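# Fold a sock's toe end back over its foot

## Task

Flip the toe end of the sock backward so it rests on top of the foot or heel section (letting it drop into place is fine), then release it and pull the grippers away; the fold must stay put by itself, not only because a gripper is still holding it.

## Robot and tools

ROBOT. Two arms, left_arm and right_arm, each with six revolute joints and a parallel-jaw gripper. Bases in the scene frame: left_arm near (+0.005, +0.273, +0.018) m, right_arm near (+0.006, -0.274, +0.014) m, both almost unrotated. The names are labels only; left_arm is the one on the +y side, which need not be the left of an image.

FRAME. One shared scene frame: origin at table-top height, midway between the arms, roughly 5 to 10 cm behind the table's near edge; +x points out over the table, +z up. A gripper's fingers extend along its own +z and separate along its own y. The reported end_effector_position is the point between the finger pads, just under 1 cm behind the tips; it can be off from reality, more so when the arm is stretched far.

JOINT ORDER (in every row and every per-joint list): waist, shoulder, elbow, wrist pitch, wrist yaw, wrist roll, then the gripper opening. Stated ranges in rad: waist -2.618 to 3.054, shoulder 0.000 to 3.142, elbow 0.000 to 3.142, wrist pitch -1.571 to 1.571, wrist yaw -1.571 to 1.571, wrist roll -2.094 to 2.094. Real ends may differ by up to 0.036 rad.

ROW FORMAT (used by both execute_actions and move). A single flat list of 14 numbers, each in [-1, 1], covering both arms even when only one moves: left_arm's six joint numbers and its opening, then right_arm's six and its opening. Joint numbers are scaled offsets, not poses: 1.0 equals 1.202 rad for the waist, 1.258 for the shoulder, 1.238 for the elbow, 2.073 for wrist pitch, 2.022 for wrist yaw and for wrist roll. The opening is absolute: +1 fully open (about 0.087 m between pads), -1 closed.

execute_actions(actions). A list of actions run in sequence. Each action is a table of 1 to 15 rows; each row lasts one control step of 1/30 s, and if fewer than 15 rows are given the last one is repeated to fill 15 steps. Joint offsets in every row are taken from the angles the arm had when that action began (for the first action, the latest reported angles), never from the previous row. If an action would push any joint more than 0.036 rad beyond its range, it is rejected for both arms; a malformed action, or a first action failing that test, rejects the whole call with no motion. An empty list just returns the current state and images.

move(target, speed, blocking). target is one 14-number row; its joint offsets are measured from the Joint positions in the most recent result that listed them. All joints travel together so they finish at the same moment, which makes the hand trace a curve; duration is held between 0.5 and 10 s (cut off at 10 s). speed, in rad/s (0.01 to 2, default 0.5), caps the joint with the longest travel. The move does not avoid obstacles or the other arm. Finger openings are sent at the start. With blocking=false you get a result after 0.5 s while motion continues; other motion commands are refused until a result shows the move ended, so call wait or stop. Extra result line "move:" reports the ending (done, off_target, moving, held, fault), limits=held or limits=none, and each arm's joint farthest from target. Faster moves and targets set deeper past a contact press harder.

wait(seconds): 0 to 10; the arms keep their last command. stop(): brakes a running move; it needs stopping distance, more at speed; fingers keep moving. zoom_image(camera, region): region [x0, y0, x1, y1] in pixels, at most 504 by 504, from one of cam_head_left, cam_head_right, cam_high, cam_low, cam_left_wrist, cam_right_wrist (all 504x504). Head and high cameras look down from behind the arms; cam_low faces back from the far side of the table; wrist cameras ride on each hand. read_manual(section): only "licences", no motion. finished_scene(scene): pass the current scene's number to end it for good, after the last command has settled.

RESULTS. The state line gives each gripper's position (m) and quat_wxyz. Joint positions and Joint velocities list each arm's six joints (rad, rad/s) then pad gap (m). Joint targets shows what the joints are currently being driven toward; it can shift on its own. grip_measured is the finger opening on the command scale, off by up to about 1 mm per gripper. Joint torques are raw drive outputs with offsets and noise, nonzero even unloaded. Calls that ran actions list step readings; HELD marks steps where an arm was held back. "joint sent to its limit" means a joint was stopped at its end; its absence proves nothing. "joint command not followed" means a clearance check altered that arm's joint targets.

MOTION LIMITS. Each step, a joint's target may lead its measured angle by at most 0.202 rad (waist), 0.258 (shoulder), 0.238 (elbow), 0.573 (wrist pitch), 0.522 (yaw, roll); and if targets would carry the gripper over 70 mm from where it is, all are pulled back. Large changes therefore need several actions, and an unfinished one must be re-commanded. Friction can leave a joint up to about 0.031 rad short, and smaller commands may not move it.

GRIPPING. To hold something, command an opening below grip_measured: about 0.02 below for a firm hold, less for gentler. Pads manage around 20 N; slamming shut can squeeze harder or spring open.

AVOID. The bar beneath the bases and the plate behind it can stand about 3 cm above the table with no warning on contact. Never let the arms strike or shove each other. Drops, slips, slams, hard impacts and heavy pushing all count against you. Holding loads heats motors: MOTOR HOT appears at 75 °C, 90 °C halts that arm for 10 s, and at 100 °C the arm goes limp and falls; these show as OVER-TEMPERATURE FAULT lines. Release the sock and move clear before ending.

Each tool is called after "Call:" by a JSON object that holds its "op" and its "data".

## Session

Call:
{"op": "execute_actions", "data": {"actions": []}}

Scene clock: 0.00 s.
left_arm: end_effector_position=(+0.3834, +0.2835, +0.3816) grip_measured=+1.000 end_effector_quat_wxyz=(+0.712, -0.012, +0.702, +0.015) | right_arm: end_effector_position=(+0.3933, -0.2726, +0.3658) grip_measured=+0.999 end_effector_quat_wxyz=(+0.702, +0.007, +0.712, +0.003)
Joint names: [waist, shoulder, elbow, wrist pitch, wrist yaw, wrist roll]
Joint positions: left_arm=[ 0.004  1.033  1.04   0.006 -0.014  0.002  0.087] | right_arm=[-0.003  1.039  1.032  0.009  0.015  0.014  0.087]
Joint velocities: left_arm=[ 0.002 -0.007 -0.007 -0.007  0.051 -0.022  0.   ] | right_arm=[-0.002  0.007 -0.007 -0.007 -0.037 -0.007  0.001]
Joint torques (N m, as the arm reports them, + toward a larger angle): no reading
Motor temperatures (°C, as the motors report them): left_arm=[26 28 29 28 28 27] | right_arm=[26 28 26 25 27 26]
Joint targets: left_arm=[0.004 1.033 1.040 0.006 -0.014 0.002] | right_arm=[-0.003 1.039 1.032 0.009 0.015 0.014]

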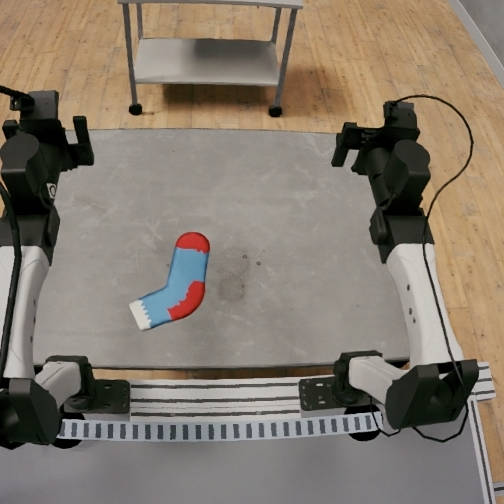

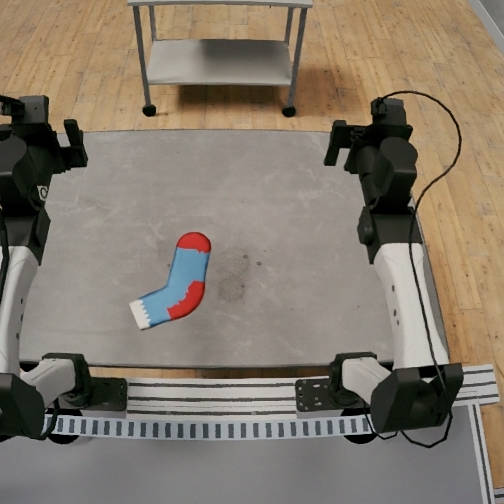

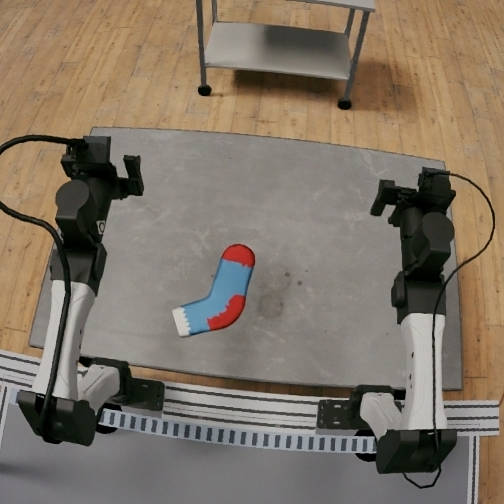

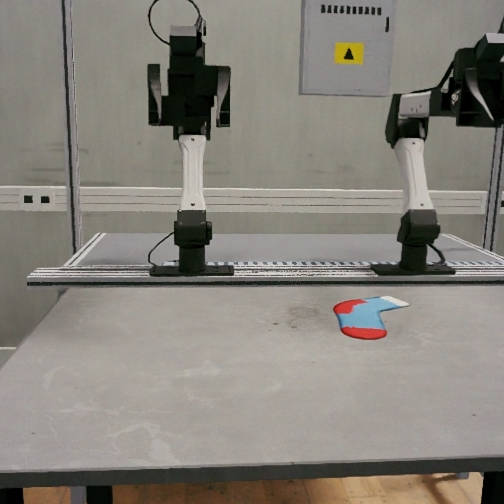

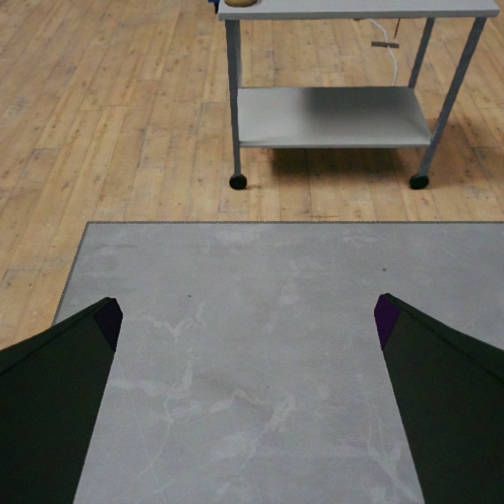

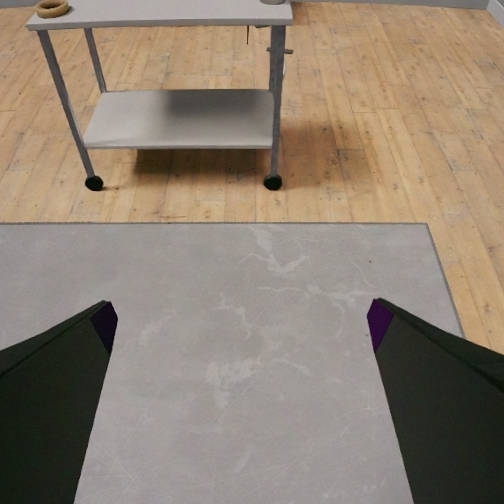

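Call:
{"op": "move", "data": {"target": [-0.538,1,0.913,-0.646,0.007,0.468,0.2,0,0,0,0,0,0,1], "speed": 1.0}}

Call:
{"op": "move", "data": {"target": [0,0.092,0,0,0,0,0.2,0,0,0,0,0,0,1]}}

Call:
{"op": "zoom_image", "data": {"camera": "cam_low", "region": [280,200,460,380]}}

Scene clock: 46.77 s.
left_arm: end_effector_position=(+0.3902, +0.0350, +0.1105) grip_measured=+0.200 end_effector_quat_wxyz=(+0.066, +0.704, +0.707, +0.012) | right_arm: end_effector_position=(+0.3932, -0.2726, +0.3652) grip_measured=+0.999 end_effector_quat_wxyz=(+0.701, +0.007, +0.713, +0.003)
Joint names: [waist, shoulder, elbow, wrist pitch, wrist yaw, wrist roll]
Joint positions: left_arm=[-0.647  2.281  2.158 -1.314 -0.     0.94   0.052] | right_arm=[-0.003  1.039  1.032  0.006  0.015  0.014  0.087]
Joint velocities: left_arm=[-0.002 -0.002 -0.012 -0.139  0.007  0.081 -0.   ] | right_arm=[ 0.022 -0.007  0.007 -0.022 -0.051  0.037 -0.   ]
Joint torques (N m, as the arm reports them, + toward a larger angle): left_arm=[  0.7  -11.79   9.35   0.38  -0.01   0.06] | right_arm=[-0.01 -2.91  8.64  1.67  0.02  0.16]
Motor temperatures (°C, as the motors report them): left_arm=[26 29 36 36 28 27] | right_arm=[26 28 30 30 27 26]
Joint targets: left_arm=[-0.643 2.291 2.170 -1.334 -0.000 0.948] | right_arm=[-0.003 1.039 1.032 0.009 0.015 0.014]
move: done; limits=none; left_arm: farthest joint: the wrist pitch, 0.019 radians from its target (1.339 radians at the start); right_arm: farthest joint: the wrist pitch, 0.003 radians from its target (0.001 radians at the start)
camera_calibration (this result's frames):
cam_left_wrist: T_world_to_cam=[[-0.994581, 0.00639382, -0.103764, 0.395769], [-0.0706642, 0.690506, 0.719867, -0.0572189], [0.0762524, 0.723299, -0.686312, 0.162342], [0, 0, 0, 1]] pos_world=[0.377202, -0.0804421, 0.193674]
cam_right_wrist: T_world_to_cam=[[-0.014134, -0.9999, -0.000200514, -0.271427], [-0.774025, 0.0110681, -0.633059, 0.562376], [0.632998, -0.00879247, -0.774104, 0.168554], [0, 0, 0, 1]] pos_world=[0.324762, -0.276142, 0.486441]

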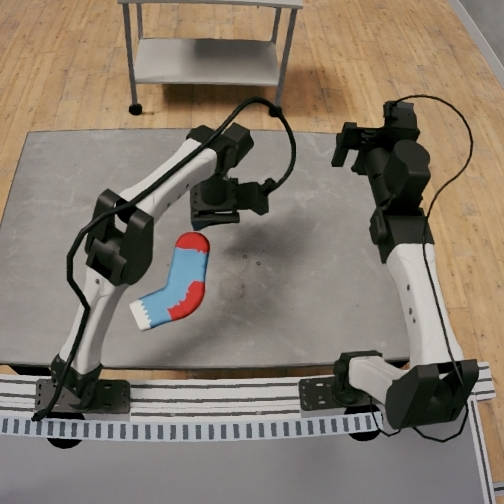

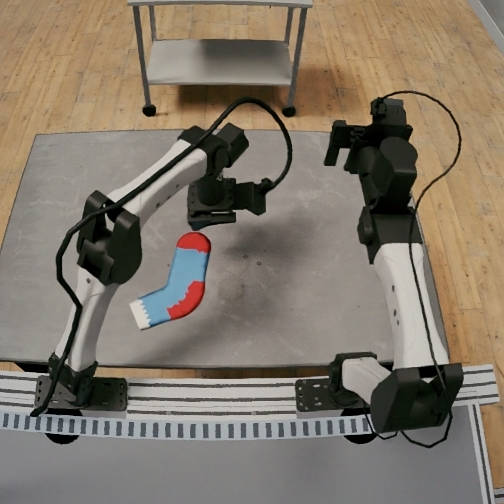

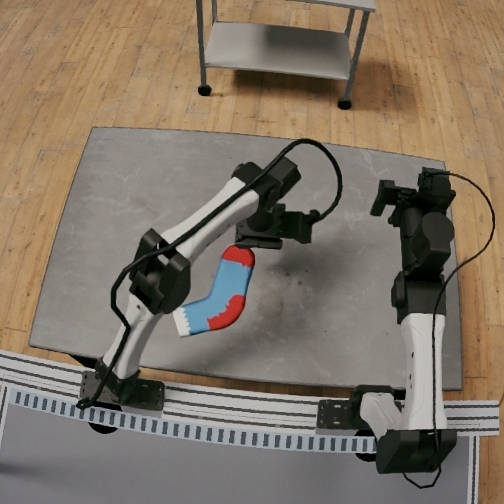

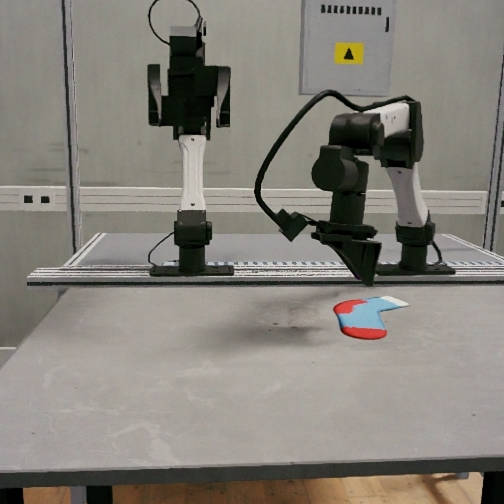

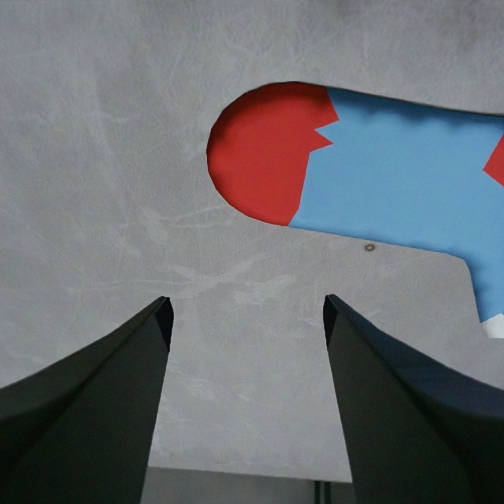

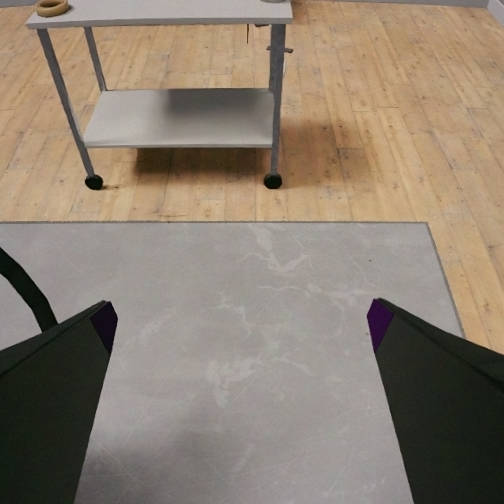

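Scene clock: 47.53 s.
left_arm: end_effector_position=(+0.3866, +0.0377, +0.0653) grip_measured=+0.200 end_effector_quat_wxyz=(+0.014, +0.706, +0.708, +0.003) | right_arm: end_effector_position=(+0.3932, -0.2726, +0.3650) grip_measured=+0.999 end_effector_quat_wxyz=(+0.701, +0.007, +0.713, +0.003)
Joint names: [waist, shoulder, elbow, wrist pitch, wrist yaw, wrist roll]
Joint positions: left_arm=[-0.647  2.386  2.158 -1.314 -0.     0.94   0.052] | right_arm=[-0.003  1.039  1.032  0.005  0.015  0.014  0.087]
Joint velocities: left_arm=[-0.007  0.002 -0.017  0.037 -0.037 -0.051  0.   ] | right_arm=[ 0.002 -0.017  0.012  0.022 -0.095 -0.007 -0.001]
Joint torques (N m, as the arm reports them, + toward a larger angle): left_arm=[  0.32 -12.32   7.82   0.29  -0.02  -0.03] | right_arm=[-0.01 -2.9   8.63  1.66  0.02  0.16]
Motor temperatures (°C, as the motors report them): left_arm=[26 30 36 36 28 27] | right_arm=[26 28 30 30 27 26]
Joint targets: left_arm=[-0.647 2.397 2.158 -1.314 -0.000 0.940] | right_arm=[-0.003 1.039 1.032 0.006 0.015 0.014]
move: done; limits=none; left_arm: farthest joint: the shoulder, 0.010 radians from its target (0.116 radians at the start); right_arm: farthest joint: the wrist pitch, 0.001 radians from its target (0.000 radians at the start)
camera_calibration (this result's frames):
cam_left_wrist: T_world_to_cam=[[-0.999781, 0.00992226, -0.0184411, 0.383821], [-0.00769832, 0.644811, 0.764303, -0.052302], [0.0194747, 0.764278, -0.644593, 0.147301], [0, 0, 0, 1]] pos_world=[0.380466, -0.082662, 0.142002]
cam_right_wrist: T_world_to_cam=[[-0.0141326, -0.9999, -0.000173458, -0.271438], [-0.774749, 0.01106, -0.632173, 0.562114], [0.632111, -0.00879985, -0.774827, 0.168978], [0, 0, 0, 1]] pos_world=[0.324848, -0.276141, 0.486235]

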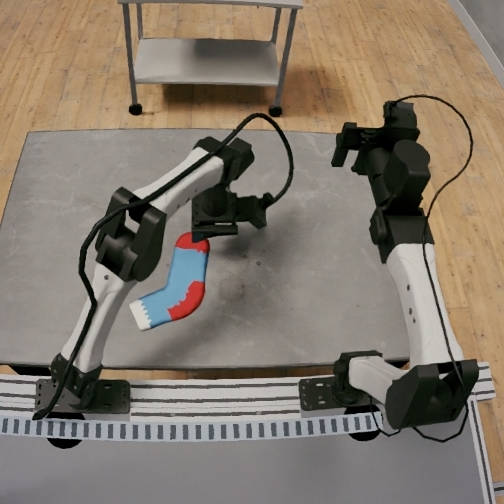

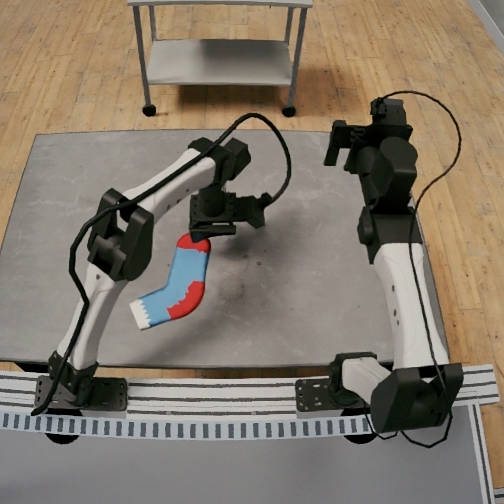

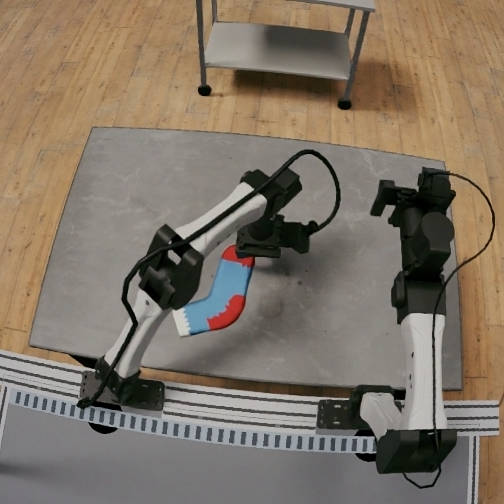

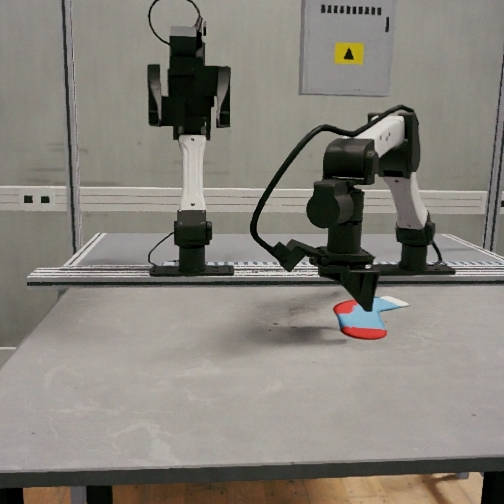

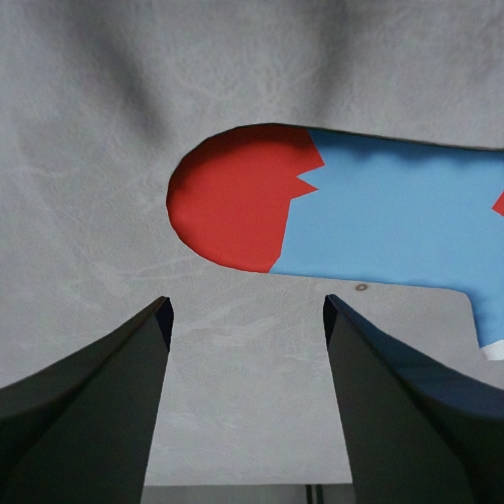

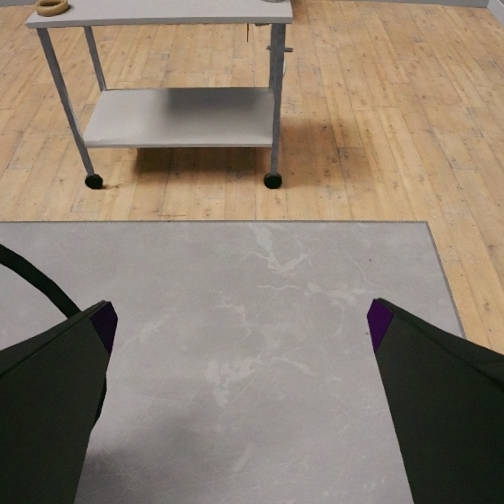

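Region (280, 200, 460, 380) of cam_low's 504x504 image, scaled by 2.800, with more detail than that image has.

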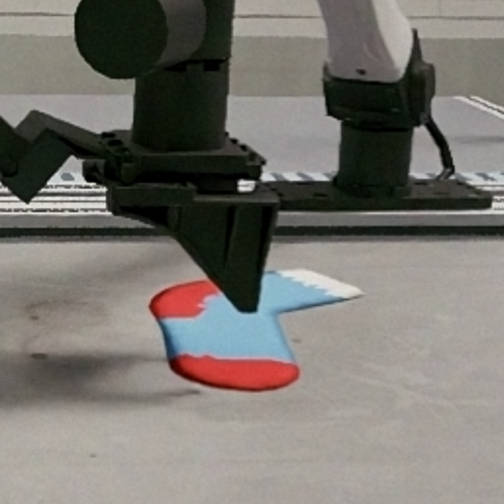

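Call:
{"op": "move", "data": {"target": [0.012,0.085,0.034,0.018,0,0.03,0.45,0,0,0,0,0,0,1], "speed": 0.2}}

Call:
{"op": "zoom_image", "data": {"camera": "cam_low", "region": [310,260,430,380]}}

Scene clock: 59.87 s.
left_arm: end_effector_position=(+0.3948, +0.0366, +0.0331) grip_measured=+0.450 end_effector_quat_wxyz=(-0.004, +0.722, +0.692, +0.000) | right_arm: end_effector_position=(+0.3931, -0.2726, +0.3647) grip_measured=+0.999 end_effector_quat_wxyz=(+0.700, +0.007, +0.714, +0.003)
Joint names: [waist, shoulder, elbow, wrist pitch, wrist yaw, wrist roll]
Joint positions: left_arm=[-0.641  2.474  2.184 -1.289 -0.     0.993  0.063] | right_arm=[-0.003  1.039  1.032  0.004  0.015  0.014  0.087]
Joint velocities: left_arm=[-0.017 -0.007 -0.002  0.081  0.007 -0.066 -0.   ] | right_arm=[-0.012 -0.002 -0.007 -0.022  0.007  0.051 -0.001]
Joint torques (N m, as the arm reports them, + toward a larger angle): left_arm=[  1.21 -12.16   9.3    0.35  -0.07   0.08] | right_arm=[-0.01 -2.9   8.64  1.66  0.02  0.16]
Motor temperatures (°C, as the motors report them): left_arm=[26 36 36 34 28 27] | right_arm=[26 28 31 31 27 26]
Joint targets: left_arm=[-0.632 2.493 2.200 -1.277 -0.000 1.001] | right_arm=[-0.003 1.039 1.032 0.005 0.015 0.014]
move: done; limits=none; left_arm: farthest joint: the shoulder, 0.019 radians from its target (0.107 radians at the start); right_arm: farthest joint: the wrist pitch, 0.001 radians from its target (0.000 radians at the start)
camera_calibration (this result's frames):
cam_left_wrist: T_world_to_cam=[[-0.998294, 0.0571861, 0.0117597, 0.388089], [0.0450805, 0.627047, 0.777676, -0.0476166], [0.0370984, 0.77688, -0.628555, 0.119289], [0, 0, 0, 1]] pos_world=[0.385148, -0.0850089, 0.107447]
cam_right_wrist: T_world_to_cam=[[-0.0141311, -0.9999, -0.000146402, -0.271449], [-0.775472, 0.0110518, -0.631286, 0.561851], [0.631224, -0.00880724, -0.77555, 0.169401], [0, 0, 0, 1]] pos_world=[0.324934, -0.27614, 0.486028]

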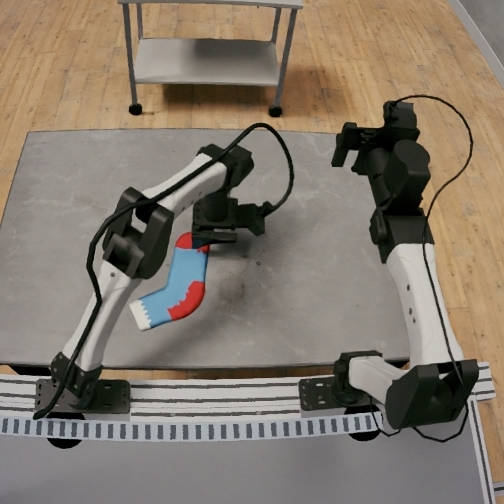

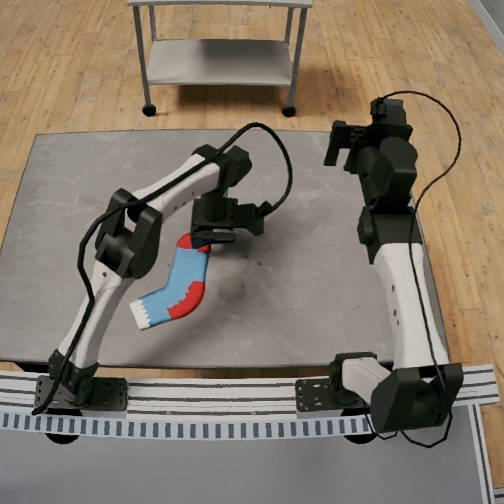

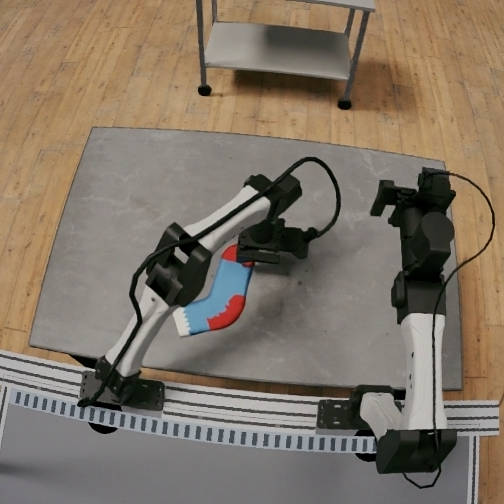

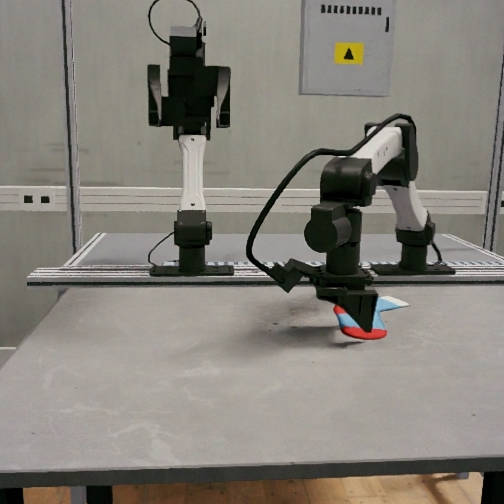

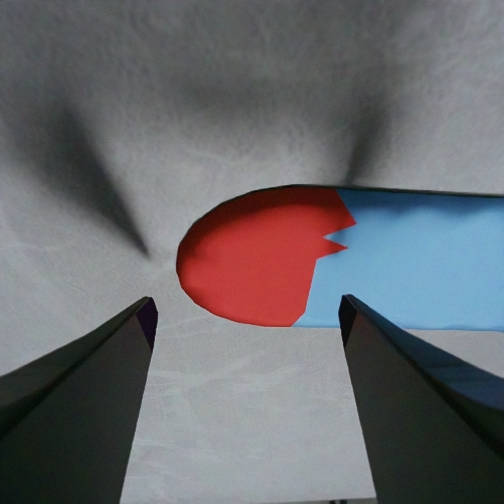

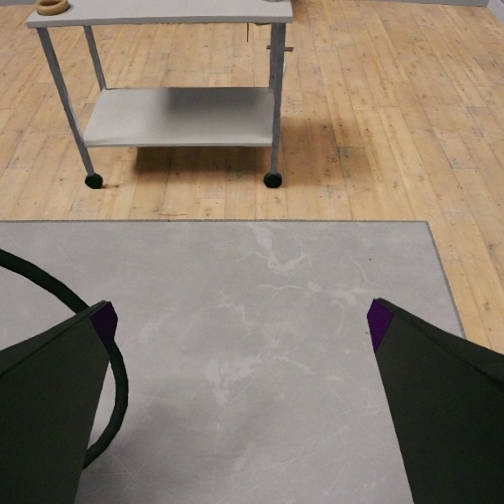

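Region (310, 260, 430, 380) of cam_low's 504x504 image, scaled by 4.200, with more detail than that image has.

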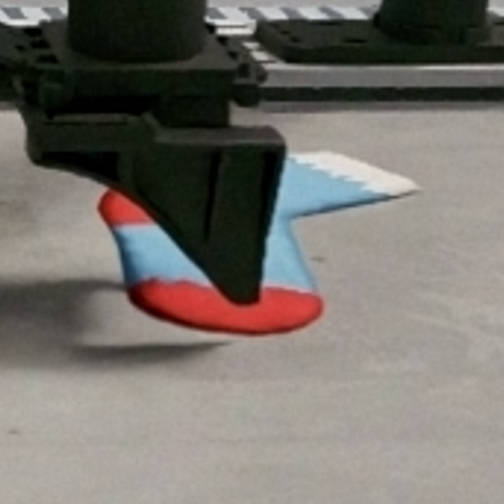

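Call:
{"op": "move", "data": {"target": [0,0.048,0.01,0.014,0,0,0.45,0,0,0,0,0,0,1], "speed": 0.1}}

Call:
{"op": "zoom_image", "data": {"camera": "cam_low", "region": [310,260,430,380]}}

Scene clock: 66.10 s.
left_arm: end_effector_position=(+0.3953, +0.0363, +0.0176) grip_measured=+0.450 end_effector_quat_wxyz=(-0.013, +0.722, +0.691, -0.002) | right_arm: end_effector_position=(+0.3931, -0.2726, +0.3644) grip_measured=+0.999 end_effector_quat_wxyz=(+0.700, +0.007, +0.714, +0.003)
Joint names: [waist, shoulder, elbow, wrist pitch, wrist yaw, wrist roll]
Joint positions: left_arm=[-0.641  2.509  2.185 -1.274  0.     0.994  0.063] | right_arm=[-0.003  1.039  1.032  0.003  0.015  0.014  0.087]
Joint velocities: left_arm=[ 0.017 -0.002 -0.002 -0.051 -0.051  0.037  0.001] | right_arm=[ 0.002 -0.007 -0.007  0.022 -0.037  0.007 -0.001]
Joint torques (N m, as the arm reports them, + toward a larger angle): left_arm=[  0.23 -11.89   8.96   0.35  -0.09   0.02] | right_arm=[-0.01 -2.91  8.62  1.66  0.02  0.16]
Motor temperatures (°C, as the motors report them): left_arm=[26 39 36 33 28 27] | right_arm=[26 28 31 31 27 26]
Joint targets: left_arm=[-0.641 2.534 2.196 -1.260 0.000 0.994] | right_arm=[-0.003 1.039 1.032 0.004 0.015 0.014]
move: off_target (left_arm); limits=none; left_arm: farthest joint: the shoulder, 0.025 radians from its target (0.061 radians at the start); right_arm: farthest joint: the wrist pitch, 0.001 radians from its target (0.000 radians at the start)
camera_calibration (this result's frames):
cam_left_wrist: T_world_to_cam=[[-0.997957, 0.0576978, 0.0274503, 0.388318], [0.0573319, 0.618947, 0.783338, -0.0400031], [0.0282066, 0.783311, -0.62099, 0.112936], [0, 0, 0, 1]] pos_world=[0.386633, -0.0861094, 0.0908087]
cam_right_wrist: T_world_to_cam=[[-0.0141296, -0.9999, -0.000119349, -0.271461], [-0.776193, 0.0110436, -0.630398, 0.561589], [0.630336, -0.00881464, -0.776272, 0.169824], [0, 0, 0, 1]] pos_world=[0.325019, -0.276139, 0.485822]

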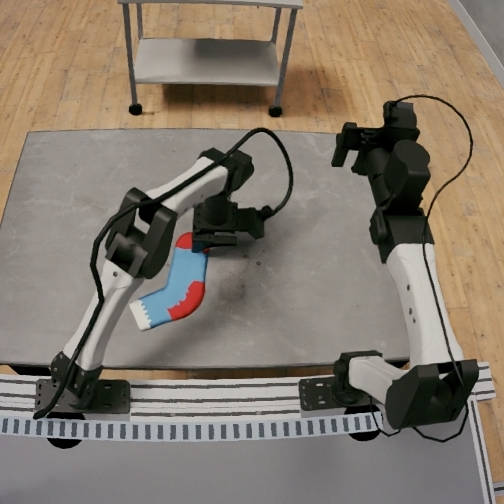

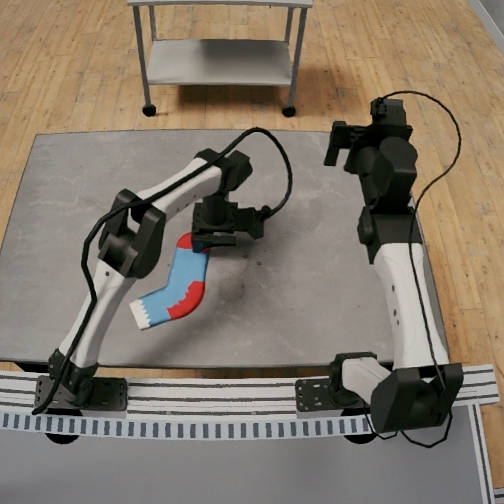

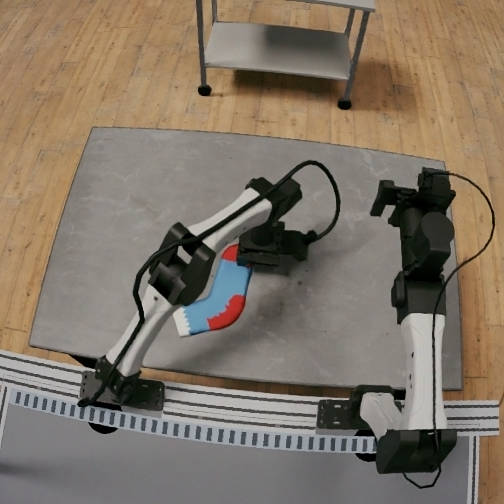

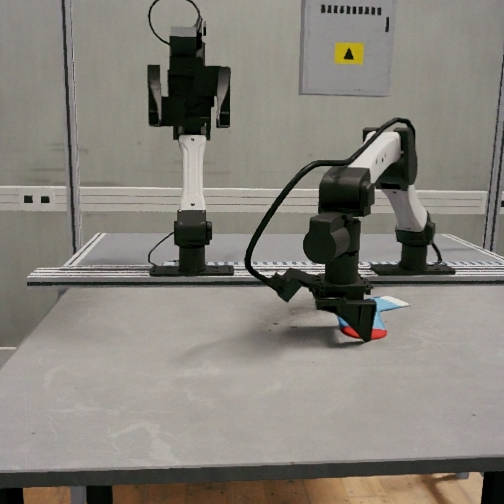

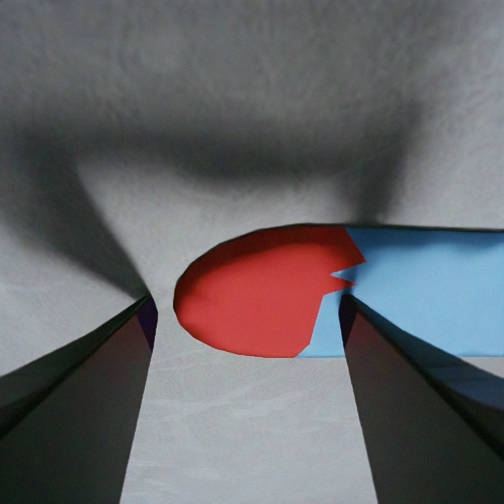

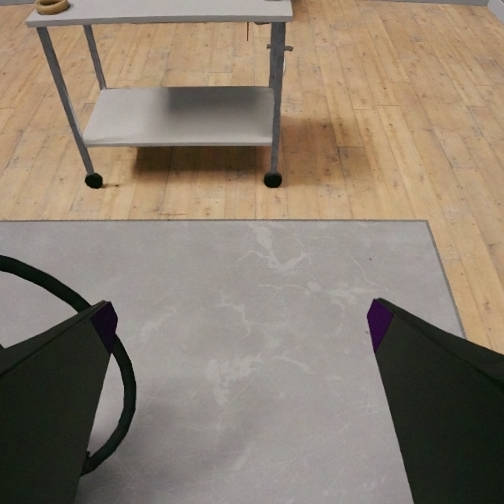

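Region (310, 260, 430, 380) of cam_low's 504x504 image, scaled by 4.200, with more detail than that image has.

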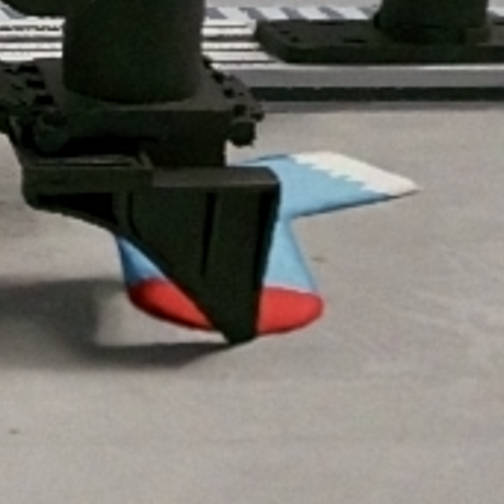

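The fingers are touching down. Closing gradually with light pressure.

Call:
{"op": "execute_actions", "data": {"actions": [[[0,0.035,0,0,0,0,0.45,0,0,0,0,0,0,1],[0,0.035,0,0,0,0,0.45,0,0,0,0,0,0,1],[0,0.035,0,0,0,0,0.45,0,0,0,0,0,0,1],[0,0.035,0,0,0,0,0.4,0,0,0,0,0,0,1],[0,0.035,0,0,0,0,0.35,0,0,0,0,0,0,1],[0,0.035,0,0,0,0,0.3,0,0,0,0,0,0,1],[0,0.035,0,0,0,0,0.25,0,0,0,0,0,0,1],[0,0.035,0,0,0,0,0.2,0,0,0,0,0,0,1],[0,0.035,0,0,0,0,0.15,0,0,0,0,0,0,1],[0,0.035,0,0,0,0,0.1,0,0,0,0,0,0,1],[0,0.035,0,0,0,0,0.05,0,0,0,0,0,0,1],[0,0.035,0,0,0,0,0,0,0,0,0,0,0,1],[0,0.035,0,0,0,0,-0.05,0,0,0,0,0,0,1],[0,0.035,0,0,0,0,-0.1,0,0,0,0,0,0,1],[0,0.035,0,0,0,0,-0.15,0,0,0,0,0,0,1]],[[0,0.035,0,0,0,0,-0.2,0,0,0,0,0,0,1],[0,0.035,0,0,0,0,-0.25,0,0,0,0,0,0,1],[0,0.035,0,0,0,0,-0.3,0,0,0,0,0,0,1],[0,0.035,0,0,0,0,-0.35,0,0,0,0,0,0,1],[0,0.035,0,0,0,0,-0.4,0,0,0,0,0,0,1],[0,0.035,0,0,0,0,-0.45,0,0,0,0,0,0,1],[0,0.035,0,0,0,0,-0.5,0,0,0,0,0,0,1]]]}}

Scene clock: 83.33 s.
left_arm: end_effector_position=(+0.3904, +0.0389, +0.0172) grip_measured=-0.500 end_effector_quat_wxyz=(-0.024, +0.722, +0.691, -0.006) | right_arm: end_effector_position=(+0.3929, -0.2726, +0.3637) grip_measured=+0.999 end_effector_quat_wxyz=(+0.699, +0.007, +0.715, +0.003)
Joint names: [waist, shoulder, elbow, wrist pitch, wrist yaw, wrist roll]
Joint positions: left_arm=[-0.641  2.511  2.185 -1.295  0.004  0.995  0.022] | right_arm=[-0.003  1.039  1.032  0.     0.015  0.014  0.087]
Joint velocities: left_arm=[ 0.007 -0.002  0.007 -0.037 -0.066 -0.022  0.001] | right_arm=[-0.017  0.002 -0.002  0.007  0.037 -0.051 -0.   ]
Joint torques (N m, as the arm reports them, + toward a larger angle): left_arm=[  0.24 -10.31   7.72   0.35  -0.1    0.01] | right_arm=[-0.01 -2.91  8.63  1.66  0.02  0.16]
Motor temperatures (°C, as the motors report them): left_arm=[26 43 37 32 28 27] | right_arm=[26 28 32 32 27 26]
Joint targets: left_arm=[-0.641 2.555 2.185 -1.280 -0.001 0.995] | right_arm=[-0.003 1.039 1.032 0.001 0.015 0.014]
Step readings (joint positions; steps 1 to 15: 1st action; 16 to 30: 2nd action):
0: left_arm=[-0.641 2.509 2.185 -1.274 0.000 0.994] | right_arm=[-0.003 1.039 1.032 0.003 0.015 0.014]
1: left_arm=[-0.641 2.510 2.185 -1.274 0.000 0.994] | right_arm=[-0.003 1.039 1.032 0.003 0.015 0.014]
2: left_arm=[-0.641 2.511 2.185 -1.274 -0.000 0.994] | right_arm=[-0.003 1.039 1.032 0.003 0.015 0.014]
4: left_arm=[-0.641 2.511 2.185 -1.272 -0.001 0.994] | right_arm=[-0.003 1.039 1.032 0.002 0.015 0.014]
8: left_arm=[-0.641 2.511 2.185 -1.270 -0.004 0.995] | right_arm=[-0.003 1.039 1.032 0.002 0.015 0.014]
15: left_arm=[-0.641 2.511 2.185 -1.280 -0.000 0.995] | right_arm=[-0.003 1.039 1.032 0.001 0.015 0.014]
16: left_arm=[-0.641 2.511 2.185 -1.282 0.000 0.995] | right_arm=[-0.003 1.039 1.032 0.001 0.015 0.014]
17: left_arm=[-0.641 2.511 2.185 -1.285 0.002 0.995] | right_arm=[-0.003 1.039 1.032 0.001 0.015 0.014]
19: left_arm=[-0.641 2.511 2.185 -1.289 0.003 0.995] | right_arm=[-0.003 1.039 1.032 0.001 0.015 0.014]
23: left_arm=[-0.641 2.511 2.185 -1.294 0.004 0.995] | right_arm=[-0.003 1.039 1.032 0.001 0.015 0.014]
30: Joint positions above
camera_calibration (this result's frames):
cam_left_wrist: T_world_to_cam=[[-0.997136, 0.0574833, 0.0491536, 0.382672], [0.0740703, 0.610744, 0.788356, -0.0473127], [0.0152971, 0.789739, -0.613252, 0.115381], [0, 0, 0, 1]] pos_world=[0.383316, -0.084222, 0.089247]
cam_right_wrist: T_world_to_cam=[[-0.014126, -0.9999, -0.0000562303, -0.271487], [-0.777874, 0.0110247, -0.628324, 0.560973], [0.628261, -0.00883194, -0.777952, 0.17081], [0, 0, 0, 1]] pos_world=[0.325219, -0.276136, 0.485339]

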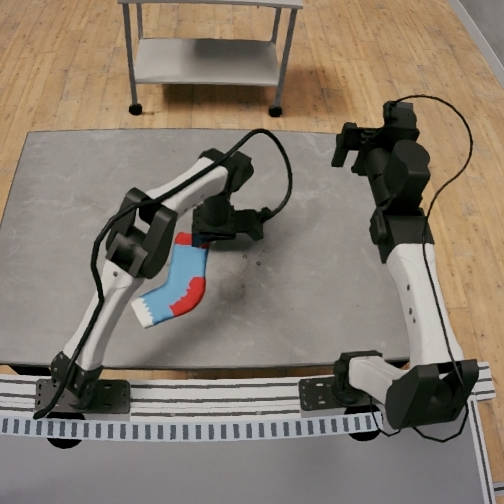

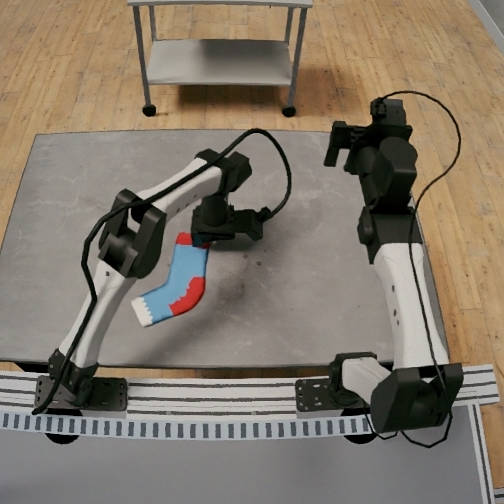

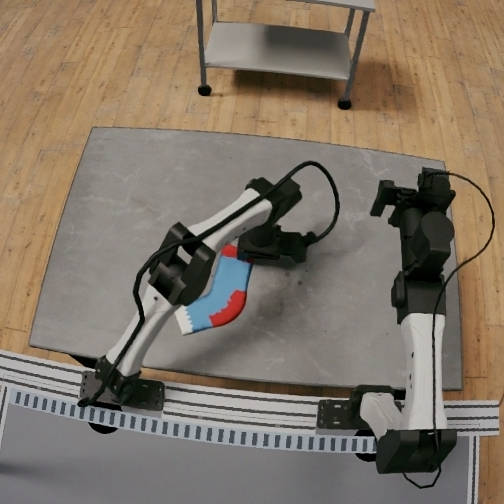

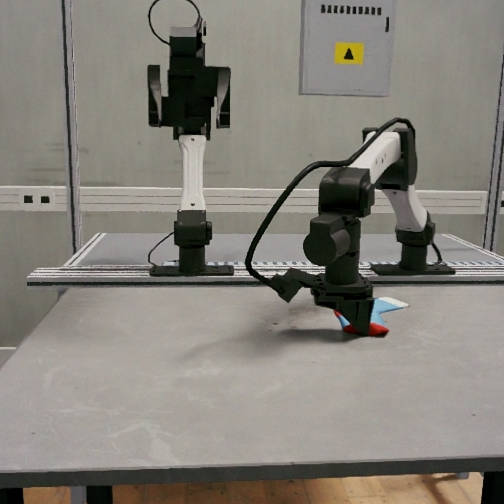

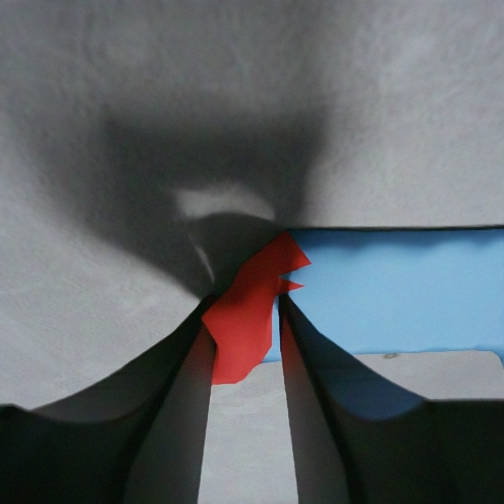

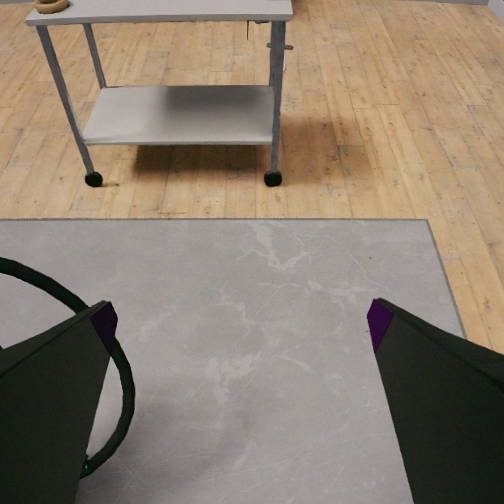

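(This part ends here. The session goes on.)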